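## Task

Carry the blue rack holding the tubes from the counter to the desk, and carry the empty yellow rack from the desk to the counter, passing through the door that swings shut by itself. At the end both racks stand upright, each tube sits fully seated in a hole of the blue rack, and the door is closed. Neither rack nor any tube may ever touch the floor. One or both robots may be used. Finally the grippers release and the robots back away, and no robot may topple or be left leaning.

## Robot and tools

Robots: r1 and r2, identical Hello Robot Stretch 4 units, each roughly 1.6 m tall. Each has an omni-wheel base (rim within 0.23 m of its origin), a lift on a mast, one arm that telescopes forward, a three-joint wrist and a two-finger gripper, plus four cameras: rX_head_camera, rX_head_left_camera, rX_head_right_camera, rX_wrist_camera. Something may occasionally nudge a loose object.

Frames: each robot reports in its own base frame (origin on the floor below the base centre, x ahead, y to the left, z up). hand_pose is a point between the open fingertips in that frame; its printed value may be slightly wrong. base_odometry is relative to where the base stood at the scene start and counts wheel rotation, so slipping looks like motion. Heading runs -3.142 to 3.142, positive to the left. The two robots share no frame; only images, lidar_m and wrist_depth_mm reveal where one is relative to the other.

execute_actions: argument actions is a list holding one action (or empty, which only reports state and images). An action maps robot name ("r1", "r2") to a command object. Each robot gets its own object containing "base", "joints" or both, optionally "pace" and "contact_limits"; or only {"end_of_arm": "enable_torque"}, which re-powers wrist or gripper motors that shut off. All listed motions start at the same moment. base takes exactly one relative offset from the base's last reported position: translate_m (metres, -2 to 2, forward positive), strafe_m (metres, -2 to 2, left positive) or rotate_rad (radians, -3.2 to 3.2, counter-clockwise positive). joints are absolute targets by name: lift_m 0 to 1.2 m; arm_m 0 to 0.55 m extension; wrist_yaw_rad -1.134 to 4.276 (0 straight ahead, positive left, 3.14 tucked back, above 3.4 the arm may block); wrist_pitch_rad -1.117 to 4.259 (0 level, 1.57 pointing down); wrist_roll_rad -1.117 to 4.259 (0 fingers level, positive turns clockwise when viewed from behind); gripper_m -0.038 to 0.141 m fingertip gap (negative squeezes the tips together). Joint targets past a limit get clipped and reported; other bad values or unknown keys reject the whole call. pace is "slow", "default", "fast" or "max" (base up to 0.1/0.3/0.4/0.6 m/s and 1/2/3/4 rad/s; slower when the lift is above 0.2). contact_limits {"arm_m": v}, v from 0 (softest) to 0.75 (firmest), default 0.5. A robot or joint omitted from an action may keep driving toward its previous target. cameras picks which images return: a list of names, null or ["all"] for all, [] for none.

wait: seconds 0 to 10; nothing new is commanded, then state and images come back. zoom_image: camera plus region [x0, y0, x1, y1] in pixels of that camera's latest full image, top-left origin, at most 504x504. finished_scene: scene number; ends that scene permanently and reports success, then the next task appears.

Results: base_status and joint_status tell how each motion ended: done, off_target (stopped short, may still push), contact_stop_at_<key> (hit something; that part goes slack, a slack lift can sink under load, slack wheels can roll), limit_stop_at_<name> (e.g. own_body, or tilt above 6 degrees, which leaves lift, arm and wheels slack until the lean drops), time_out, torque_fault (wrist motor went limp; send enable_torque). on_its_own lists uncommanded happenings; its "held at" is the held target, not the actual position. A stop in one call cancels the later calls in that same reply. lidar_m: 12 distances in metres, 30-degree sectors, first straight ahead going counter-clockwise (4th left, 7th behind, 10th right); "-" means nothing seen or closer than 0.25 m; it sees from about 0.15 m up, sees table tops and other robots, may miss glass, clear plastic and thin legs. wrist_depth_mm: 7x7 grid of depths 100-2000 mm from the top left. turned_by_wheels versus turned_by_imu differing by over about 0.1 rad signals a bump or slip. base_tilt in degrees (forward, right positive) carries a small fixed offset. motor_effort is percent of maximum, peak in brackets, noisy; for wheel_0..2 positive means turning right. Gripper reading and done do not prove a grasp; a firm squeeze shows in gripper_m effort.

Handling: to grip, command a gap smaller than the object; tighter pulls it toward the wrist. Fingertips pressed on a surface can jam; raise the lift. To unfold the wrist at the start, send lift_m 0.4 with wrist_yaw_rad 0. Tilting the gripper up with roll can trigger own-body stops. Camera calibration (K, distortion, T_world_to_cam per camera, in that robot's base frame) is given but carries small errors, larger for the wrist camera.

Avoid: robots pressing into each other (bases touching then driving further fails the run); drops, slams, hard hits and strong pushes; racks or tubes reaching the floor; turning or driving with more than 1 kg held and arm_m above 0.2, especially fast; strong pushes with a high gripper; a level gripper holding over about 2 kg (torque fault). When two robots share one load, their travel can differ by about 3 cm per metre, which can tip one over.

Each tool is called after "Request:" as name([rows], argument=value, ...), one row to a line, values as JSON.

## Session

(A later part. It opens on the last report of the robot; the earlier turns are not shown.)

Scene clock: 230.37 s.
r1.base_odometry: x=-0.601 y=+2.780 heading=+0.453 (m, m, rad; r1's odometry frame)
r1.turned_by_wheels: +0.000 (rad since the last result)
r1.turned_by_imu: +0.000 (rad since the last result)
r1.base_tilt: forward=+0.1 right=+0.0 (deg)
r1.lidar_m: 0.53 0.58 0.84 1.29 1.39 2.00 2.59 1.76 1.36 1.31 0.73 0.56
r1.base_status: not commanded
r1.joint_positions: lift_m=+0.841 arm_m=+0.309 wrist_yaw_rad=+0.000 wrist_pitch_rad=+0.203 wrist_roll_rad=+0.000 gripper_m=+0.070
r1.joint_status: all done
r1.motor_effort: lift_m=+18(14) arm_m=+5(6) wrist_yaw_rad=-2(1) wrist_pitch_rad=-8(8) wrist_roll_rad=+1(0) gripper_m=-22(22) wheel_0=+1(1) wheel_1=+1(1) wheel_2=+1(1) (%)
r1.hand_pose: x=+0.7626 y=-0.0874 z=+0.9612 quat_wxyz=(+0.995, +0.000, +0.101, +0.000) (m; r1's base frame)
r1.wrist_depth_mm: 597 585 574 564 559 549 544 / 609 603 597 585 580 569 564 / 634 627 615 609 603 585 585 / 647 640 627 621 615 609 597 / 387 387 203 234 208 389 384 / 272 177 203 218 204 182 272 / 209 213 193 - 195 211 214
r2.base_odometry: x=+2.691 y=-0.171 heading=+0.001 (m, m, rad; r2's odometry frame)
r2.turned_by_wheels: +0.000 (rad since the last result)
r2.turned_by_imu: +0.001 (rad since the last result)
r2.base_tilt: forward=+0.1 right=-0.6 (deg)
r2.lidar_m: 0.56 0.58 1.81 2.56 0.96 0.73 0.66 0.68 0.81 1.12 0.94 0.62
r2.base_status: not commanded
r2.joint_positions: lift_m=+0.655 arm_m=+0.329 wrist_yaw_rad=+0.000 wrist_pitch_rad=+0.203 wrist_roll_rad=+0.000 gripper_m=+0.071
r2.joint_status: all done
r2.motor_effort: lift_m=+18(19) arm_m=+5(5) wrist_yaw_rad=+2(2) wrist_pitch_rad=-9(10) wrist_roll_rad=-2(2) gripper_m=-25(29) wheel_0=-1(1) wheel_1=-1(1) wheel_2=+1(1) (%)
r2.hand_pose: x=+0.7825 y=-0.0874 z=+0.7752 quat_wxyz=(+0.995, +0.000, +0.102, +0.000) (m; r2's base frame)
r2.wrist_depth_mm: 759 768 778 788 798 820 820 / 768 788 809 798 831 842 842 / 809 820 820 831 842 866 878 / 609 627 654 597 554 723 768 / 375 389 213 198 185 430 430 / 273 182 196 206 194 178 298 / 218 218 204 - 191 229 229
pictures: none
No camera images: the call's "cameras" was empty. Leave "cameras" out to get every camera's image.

Request:
execute_actions([
  {"r1":{"joints":{"lift_m":0.84},"pace":"slow"},"r2":{"joints":{"lift_m":0.649},"pace":"slow"}},
], cameras=[])

Request:
execute_actions([
  {"r1":{"joints":{"gripper_m":0.141}},"r2":{"joints":{"gripper_m":0.141}}},
], cameras=["r1_wrist_camera","r2_wrist_camera"])

Request:
execute_actions([
  {"r1":{"joints":{"arm_m":0}},"r2":{"joints":{"arm_m":0}}},
])

Scene clock: 234.17 s.
r1.base_odometry: x=-0.601 y=+2.780 heading=+0.453 (m, m, rad; r1's odometry frame)
r1.turned_by_wheels: +0.000 (rad since the last result)
r1.turned_by_imu: +0.000 (rad since the last result)
r1.base_tilt: forward=+0.1 right=+0.0 (deg)
r1.lidar_m: 0.53 0.57 0.82 1.29 1.39 2.01 2.58 1.75 1.35 1.32 0.73 0.56
r1.base_status: not commanded
r1.joint_positions: lift_m=+0.840 arm_m=+0.309 wrist_yaw_rad=+0.000 wrist_pitch_rad=+0.203 wrist_roll_rad=+0.000 gripper_m=+0.070
r1.joint_status: all done
r1.motor_effort: lift_m=+18(20) arm_m=+6(5) wrist_yaw_rad=-2(1) wrist_pitch_rad=-8(8) wrist_roll_rad=+0(0) gripper_m=-22(22) wheel_0=+1(1) wheel_1=+1(1) wheel_2=+1(1) (%)
r1.hand_pose: x=+0.7626 y=-0.0874 z=+0.9602 quat_wxyz=(+0.995, +0.000, +0.101, +0.000) (m; r1's base frame)
r1.wrist_depth_mm: 597 585 580 564 559 559 544 / 615 609 603 591 580 569 559 / 634 627 615 609 597 585 585 / 647 640 634 621 615 597 591 / 382 387 203 232 208 384 382 / 271 177 203 218 204 182 270 / 208 211 193 - 193 209 213
r2.base_odometry: x=+2.691 y=-0.171 heading=+0.001 (m, m, rad; r2's odometry frame)
r2.turned_by_wheels: +0.000 (rad since the last result)
r2.turned_by_imu: +0.001 (rad since the last result)
r2.base_tilt: forward=+0.1 right=-0.5 (deg)
r2.lidar_m: 0.58 0.58 1.81 2.57 0.95 0.73 0.66 0.69 0.80 1.12 0.96 0.63
r2.base_status: not commanded
r2.joint_positions: lift_m=+0.649 arm_m=+0.329 wrist_yaw_rad=+0.000 wrist_pitch_rad=+0.203 wrist_roll_rad=+0.000 gripper_m=+0.071
r2.joint_status: all done
r2.motor_effort: lift_m=+18(18) arm_m=+5(5) wrist_yaw_rad=+2(2) wrist_pitch_rad=-9(10) wrist_roll_rad=-2(2) gripper_m=-25(28) wheel_0=-1(1) wheel_1=-1(1) wheel_2=+1(1) (%)
r2.hand_pose: x=+0.7825 y=-0.0874 z=+0.7692 quat_wxyz=(+0.995, +0.000, +0.102, +0.000) (m; r2's base frame)
r2.wrist_depth_mm: 741 759 778 788 798 809 820 / 778 798 809 820 820 831 842 / 809 820 820 842 866 866 891 / 585 603 621 574 530 699 732 / 362 375 213 198 185 407 413 / 263 182 196 206 195 178 286 / 208 209 203 - 190 220 220
pictures: none
No camera images: the call's "cameras" was empty. Leave "cameras" out to get every camera's image.

Scene clock: 235.90 s.
r1.base_odometry: x=-0.601 y=+2.780 heading=+0.453 (m, m, rad; r1's odometry frame)
r1.turned_by_wheels: +0.000 (rad since the last result)
r1.turned_by_imu: +0.000 (rad since the last result)
r1.base_tilt: forward=+0.0 right=+0.0 (deg)
r1.lidar_m: 0.54 0.57 0.82 1.29 1.39 2.00 2.60 1.76 1.35 1.31 0.72 0.55
r1.base_status: not commanded
r1.joint_positions: lift_m=+0.840 arm_m=+0.309 wrist_yaw_rad=+0.000 wrist_pitch_rad=+0.203 wrist_roll_rad=+0.000 gripper_m=+0.141
r1.joint_status: all done
r1.motor_effort: lift_m=+18(18) arm_m=+5(6) wrist_yaw_rad=-1(0) wrist_pitch_rad=-6(9) wrist_roll_rad=+1(0) gripper_m=+0(24) wheel_0=+1(1) wheel_1=+1(1) wheel_2=+1(1) (%)
r1.hand_pose: x=+0.7626 y=-0.0874 z=+0.9604 quat_wxyz=(+0.995, +0.000, +0.101, +0.000) (m; r1's base frame)
r1.wrist_depth_mm: 597 580 574 569 554 554 544 / 615 609 597 591 580 569 564 / 634 621 615 609 597 591 580 / 647 647 627 621 615 603 597 / 387 389 247 248 235 384 382 / 273 244 226 212 212 245 270 / 213 212 208 - 209 211 213
r2.base_odometry: x=+2.691 y=-0.171 heading=+0.001 (m, m, rad; r2's odometry frame)
r2.turned_by_wheels: +0.000 (rad since the last result)
r2.turned_by_imu: +0.000 (rad since the last result)
r2.base_tilt: forward=+0.1 right=-0.6 (deg)
r2.lidar_m: 0.55 0.59 1.78 2.57 0.97 0.72 0.67 0.70 0.81 1.16 0.94 0.63
r2.base_status: not commanded
r2.joint_positions: lift_m=+0.649 arm_m=+0.329 wrist_yaw_rad=+0.000 wrist_pitch_rad=+0.203 wrist_roll_rad=+0.000 gripper_m=+0.141
r2.joint_status: all done
r2.motor_effort: lift_m=+18(18) arm_m=+5(5) wrist_yaw_rad=+2(2) wrist_pitch_rad=-8(10) wrist_roll_rad=-2(2) gripper_m=+1(25) wheel_0=-1(1) wheel_1=-1(1) wheel_2=+1(1) (%)
r2.hand_pose: x=+0.7825 y=-0.0874 z=+0.7694 quat_wxyz=(+0.995, +0.000, +0.101, +0.000) (m; r2's base frame)
r2.wrist_depth_mm: 759 778 788 788 788 820 820 / 768 778 809 820 820 854 854 / 809 820 831 831 854 878 878 / 585 609 640 530 539 715 741 / 364 375 224 224 206 413 418 / 263 255 204 206 204 211 289 / 209 210 211 - 213 220 230
pictures: r1_wrist_camera, r2_wrist_camera
camera_calibration (this result's frames):
r1_wrist_camera: T_world_to_cam=[[-0.00396358, -0.999643, 0.0264136, -0.120441], [-0.191013, -0.0251706, -0.981265, 1.14174], [0.981579, -0.00893467, -0.190845, -0.340548], [0, 0, 0, 1]] pos_world=[0.551885, -0.0947029, 1.05854]
r2_wrist_camera: T_world_to_cam=[[0.0406751, -0.999156, 0.00578972, -0.11277], [-0.216383, -0.0144656, -0.976201, 0.971108], [0.975461, 0.0384543, -0.216789, -0.364073], [0, 0, 0, 1]] pos_world=[0.569857, -0.0846268, 0.869723]
Images, in order (width x height): r1_wrist_camera 616x392, r2_wrist_camera 616x392.

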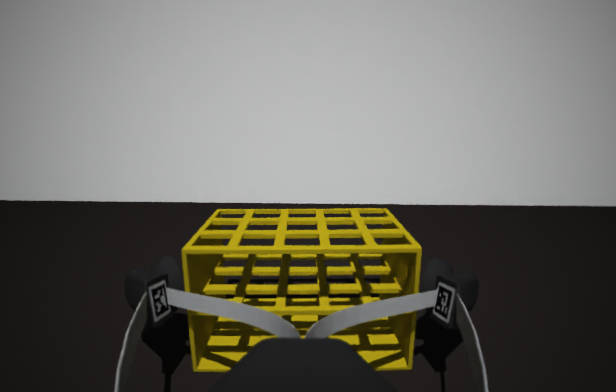

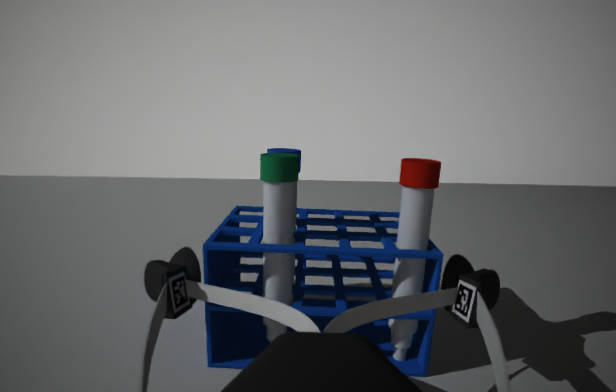

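Scene clock: 238.00 s.
r1.base_odometry: x=-0.601 y=+2.780 heading=+0.453 (m, m, rad; r1's odometry frame)
r1.turned_by_wheels: +0.000 (rad since the last result)
r1.turned_by_imu: +0.000 (rad since the last result)
r1.base_tilt: forward=+0.1 right=+0.1 (deg)
r1.lidar_m: 0.52 0.58 0.82 1.29 1.38 1.98 2.59 1.77 1.35 1.31 0.73 0.56
r1.base_status: not commanded
r1.joint_positions: lift_m=+0.840 arm_m=+0.001 wrist_yaw_rad=+0.000 wrist_pitch_rad=+0.202 wrist_roll_rad=+0.000 gripper_m=+0.141
r1.joint_status: all done
r1.motor_effort: lift_m=+17(17) arm_m=-5(5) wrist_yaw_rad=+0(1) wrist_pitch_rad=-7(7) wrist_roll_rad=+0(0) gripper_m=+0(1) wheel_0=+1(1) wheel_1=+1(1) wheel_2=+1(1) (%)
r1.hand_pose: x=+0.4544 y=-0.0875 z=+0.9604 quat_wxyz=(+0.995, +0.000, +0.101, +0.000) (m; r1's base frame)
r1.wrist_depth_mm: 878 878 866 854 831 831 831 / 917 904 904 891 878 854 842 / 960 931 931 891 891 891 878 / 676 676 668 574 661 654 661 / 389 394 397 397 394 392 389 / 334 327 322 320 315 312 314 / 377 370 366 - 355 349 347
r2.base_odometry: x=+2.691 y=-0.171 heading=+0.001 (m, m, rad; r2's odometry frame)
r2.turned_by_wheels: +0.000 (rad since the last result)
r2.turned_by_imu: +0.001 (rad since the last result)
r2.base_tilt: forward=+0.0 right=-0.6 (deg)
r2.lidar_m: 0.55 0.59 1.81 2.55 0.97 0.75 0.66 0.68 0.78 1.15 0.97 0.63
r2.base_status: not commanded
r2.joint_positions: lift_m=+0.649 arm_m=+0.001 wrist_yaw_rad=+0.000 wrist_pitch_rad=+0.202 wrist_roll_rad=+0.000 gripper_m=+0.141
r2.joint_status: all done
r2.motor_effort: lift_m=+18(18) arm_m=-5(5) wrist_yaw_rad=+3(1) wrist_pitch_rad=-6(8) wrist_roll_rad=-2(2) gripper_m=+1(1) wheel_0=-1(1) wheel_1=-1(1) wheel_2=+1(1) (%)
r2.hand_pose: x=+0.4547 y=-0.0875 z=+0.7694 quat_wxyz=(+0.995, +0.000, +0.101, +0.000) (m; r2's base frame)
r2.wrist_depth_mm: 1042 1060 1078 1078 1118 1118 1138 / 1078 1078 1118 1118 1160 1182 1182 / 1118 1138 1138 1160 1182 1229 1205 / 603 621 640 585 683 732 768 / 370 379 389 399 410 418 424 / 778 1281 1281 1281 1308 211 1336 / 1160 1255 1308 - 1308 1336 1118
pictures: r1_head_camera, r1_head_left_camera, r1_head_right_camera, r1_wrist_camera, r2_head_camera, r2_head_left_camera, r2_head_right_camera, r2_wrist_camera
camera_calibration (this result's frames):
r1_wrist_camera: T_world_to_cam=[[-0.00421388, -0.999642, 0.0264127, -0.121619], [-0.190801, -0.0251239, -0.981307, 1.08289], [0.98162, -0.00917467, -0.190627, -0.0383216], [0, 0, 0, 1]] pos_world=[0.243721, -0.0947205, 1.05856]
r2_wrist_camera: T_world_to_cam=[[0.0404223, -0.999166, 0.00580054, -0.0993994], [-0.216123, -0.0144111, -0.97626, 0.900167], [0.975529, 0.038209, -0.216526, -0.0444844], [0, 0, 0, 1]] pos_world=[0.241961, -0.0846444, 0.869742]
Images, in order (width x height): r1_head_camera 420x560, r1_head_left_camera 420x672, r1_head_right_camera 420x672, r1_wrist_camera 616x392, r2_head_camera 420x560, r2_head_left_camera 420x672, r2_head_right_camera 420x672, r2_wrist_camera 616x392.

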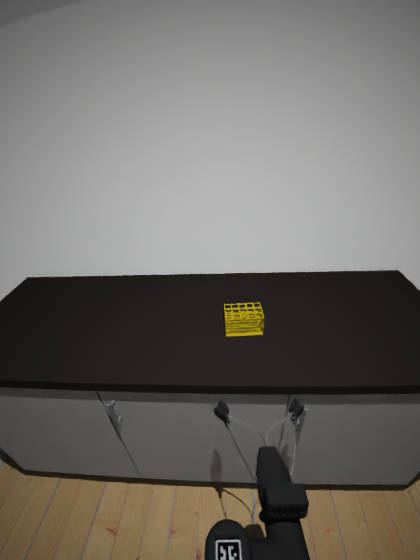

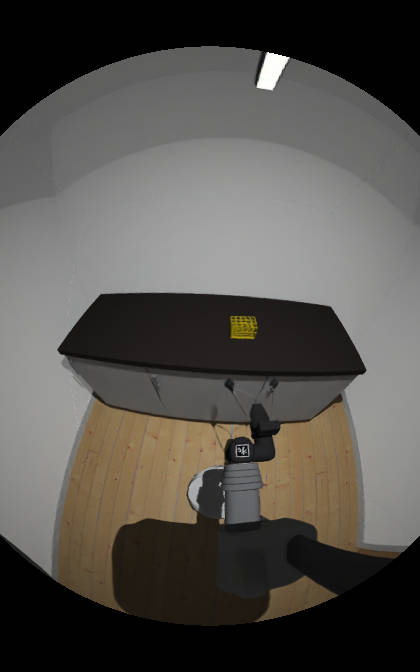

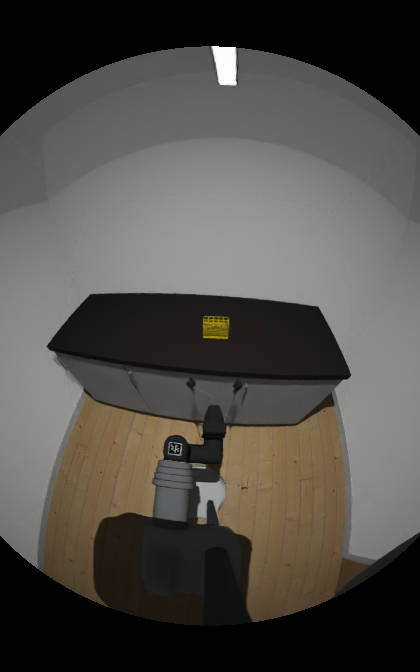

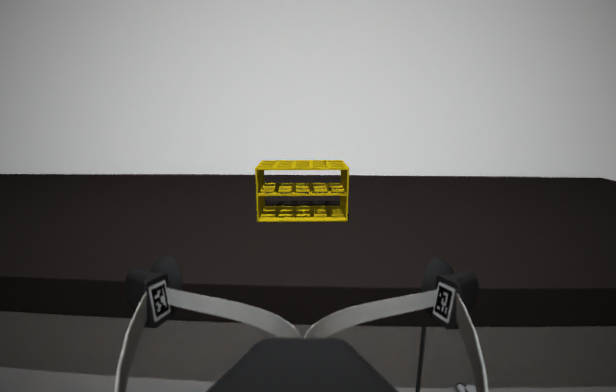

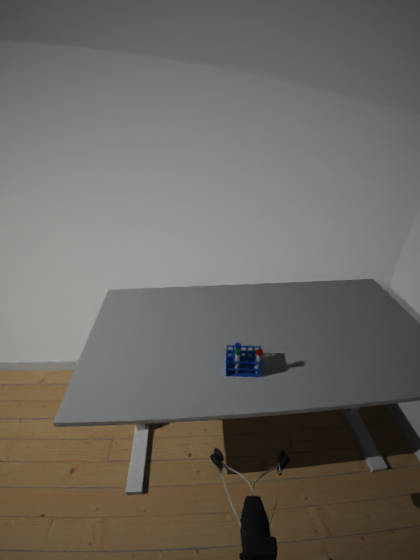

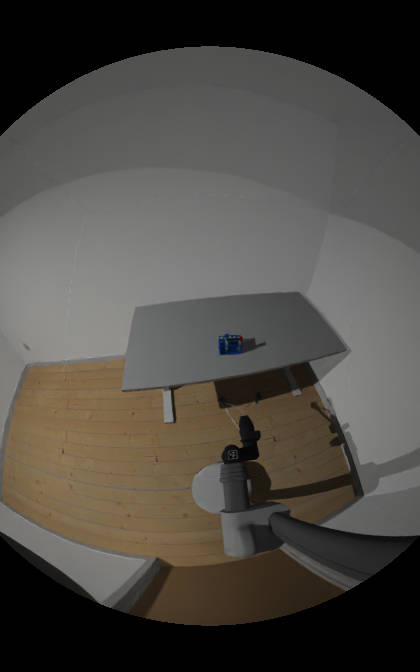

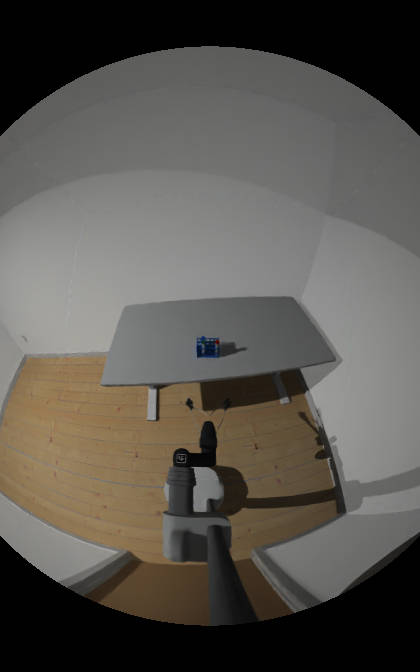

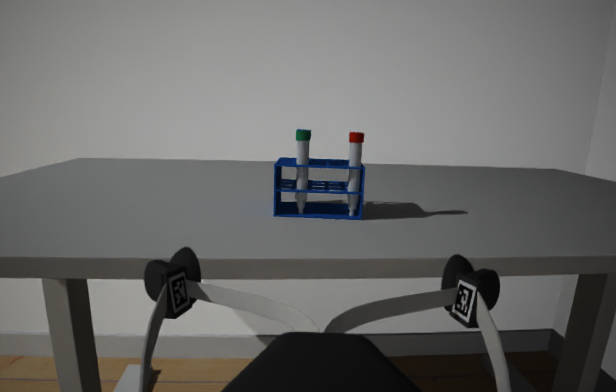

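Request:
zoom_image(camera="r2_wrist_camera", region=[255, 115, 385, 230])

Request:
zoom_image(camera="r2_head_camera", region=[210, 330, 280, 390])

Request:
zoom_image(camera="r2_head_right_camera", region=[60, 500, 360, 640])

Region (255, 115, 385, 230) of r2_wrist_camera's 616x392 image, scaled by 3.877; it fills the top 446 rows of this view, and the rest is white.

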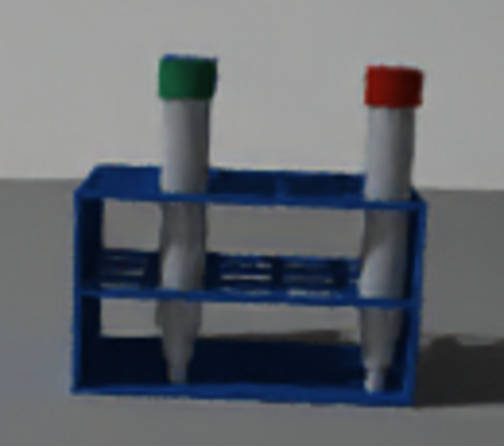

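Region (210, 330, 280, 390) of r2_head_camera's 420x560 image, scaled by 7.200, with more detail than that image has; it fills the top 432 rows of this view, and the rest is white.

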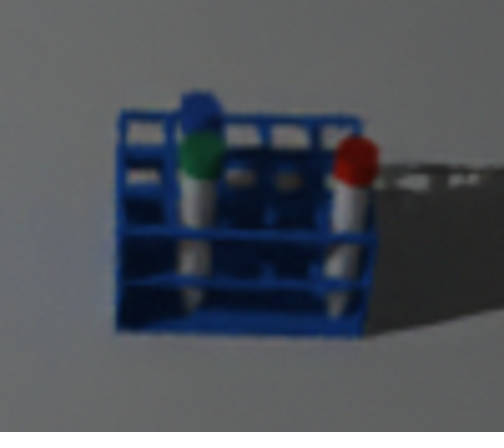

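Region (60, 500, 360, 640) of r2_head_right_camera's 420x672 image, scaled by 1.680, with more detail than that image has; it fills the top 235 rows of this view, and the rest is white.

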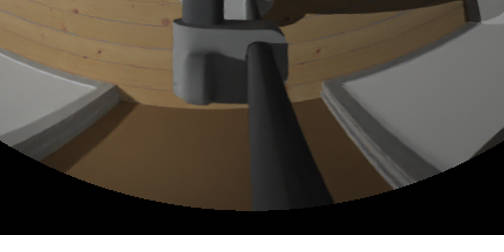

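Request:
execute_actions([
  {"r1":{"base":{"translate_m":-0.25},"pace":"fast"},"r2":{"base":{"translate_m":-0.25},"pace":"fast"}},
], cameras=["r1_head_right_camera","r2_wrist_camera"])

Request:
finished_scene(scene=1)

Scene clock: 245.47 s.
r1.base_odometry: x=-0.825 y=+2.670 heading=+0.453 (m, m, rad; r1's odometry frame)
r1.turned_by_wheels: +0.000 (rad since the last result)
r1.turned_by_imu: +0.000 (rad since the last result)
r1.base_tilt: forward=+0.1 right=+0.0 (deg)
r1.lidar_m: 0.78 0.83 1.21 1.31 1.39 2.02 2.34 1.73 1.33 1.29 1.07 0.81
r1.base_status: done
r1.joint_positions: lift_m=+0.840 arm_m=+0.001 wrist_yaw_rad=+0.000 wrist_pitch_rad=+0.202 wrist_roll_rad=+0.000 gripper_m=+0.141
r1.joint_status: not commanded
r1.motor_effort: lift_m=+17(18) arm_m=-5(5) wrist_yaw_rad=+1(1) wrist_pitch_rad=-7(6) wrist_roll_rad=+0(0) gripper_m=+0(1) wheel_0=-2(5) wheel_1=-1(6) wheel_2=+0(14) (%)
r1.hand_pose: x=+0.4544 y=-0.0874 z=+0.9604 quat_wxyz=(+0.995, +0.000, +0.101, +0.000) (m; r1's base frame)
r1.wrist_depth_mm: 1138 1118 1098 1078 1060 1060 1025 / 1182 1138 1160 1118 1098 1098 1078 / 1229 1182 1160 1138 1138 1118 1098 / 668 676 668 661 676 668 668 / 621 609 609 603 591 585 585 / 640 634 621 609 603 603 597 / 676 661 647 - 634 621 621
r2.base_odometry: x=+2.441 y=-0.172 heading=+0.001 (m, m, rad; r2's odometry frame)
r2.turned_by_wheels: +0.000 (rad since the last result)
r2.turned_by_imu: +0.002 (rad since the last result)
r2.base_tilt: forward=+0.1 right=-0.6 (deg)
r2.lidar_m: 0.82 0.82 2.12 2.24 0.64 0.44 0.42 0.41 0.51 1.08 1.19 0.88
r2.base_status: done
r2.joint_positions: lift_m=+0.649 arm_m=+0.001 wrist_yaw_rad=+0.000 wrist_pitch_rad=+0.202 wrist_roll_rad=+0.000 gripper_m=+0.141
r2.joint_status: not commanded
r2.motor_effort: lift_m=+18(18) arm_m=-5(5) wrist_yaw_rad=+2(3) wrist_pitch_rad=-6(7) wrist_roll_rad=-2(2) gripper_m=+0(3) wheel_0=+2(5) wheel_1=+1(5) wheel_2=-1(10) (%)
r2.hand_pose: x=+0.4546 y=-0.0874 z=+0.7694 quat_wxyz=(+0.995, +0.000, +0.101, +0.000) (m; r2's base frame)
r2.wrist_depth_mm: 1255 1336 1308 1366 1336 1366 1366 / 1308 1336 1336 1366 1397 1397 1397 / 1397 1336 1397 1397 1397 1430 1397 / 691 715 741 768 820 854 891 / 1499 1430 1464 1537 1618 1576 1229 / 1464 1008 1499 1618 1499 211 1281 / 1255 1205 1281 - 1336 1229 1255
pictures: r1_head_right_camera, r2_wrist_camera
camera_calibration (this result's frames):
r2_wrist_camera: T_world_to_cam=[[0.0405286, -0.999162, 0.00580064, -0.0994158], [-0.216122, -0.0144341, -0.97626, 0.900156], [0.975525, 0.0383128, -0.216525, -0.0444384], [0, 0, 0, 1]] pos_world=[0.241923, -0.084637, 0.869741]
Images, in order (width x height): r1_head_right_camera 420x672, r2_wrist_camera 616x392.

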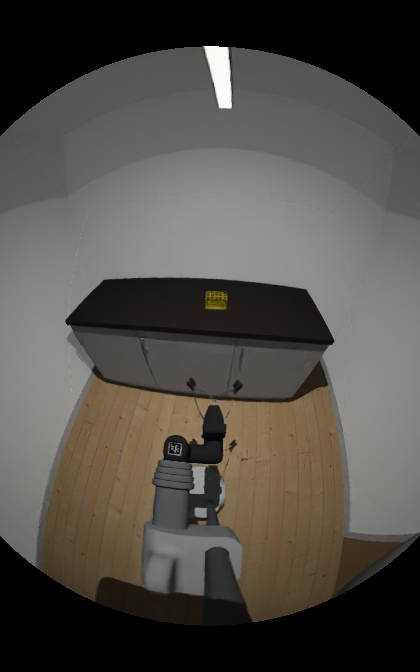

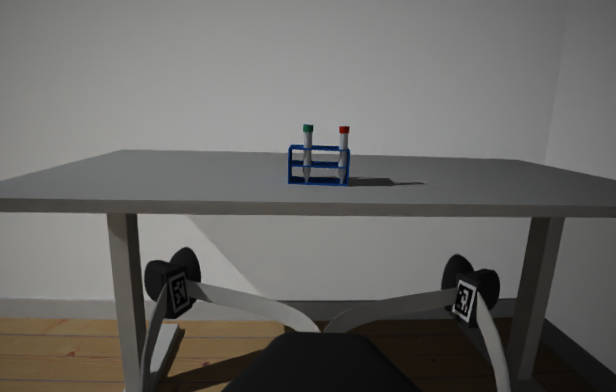

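The scene is finished: the task was done.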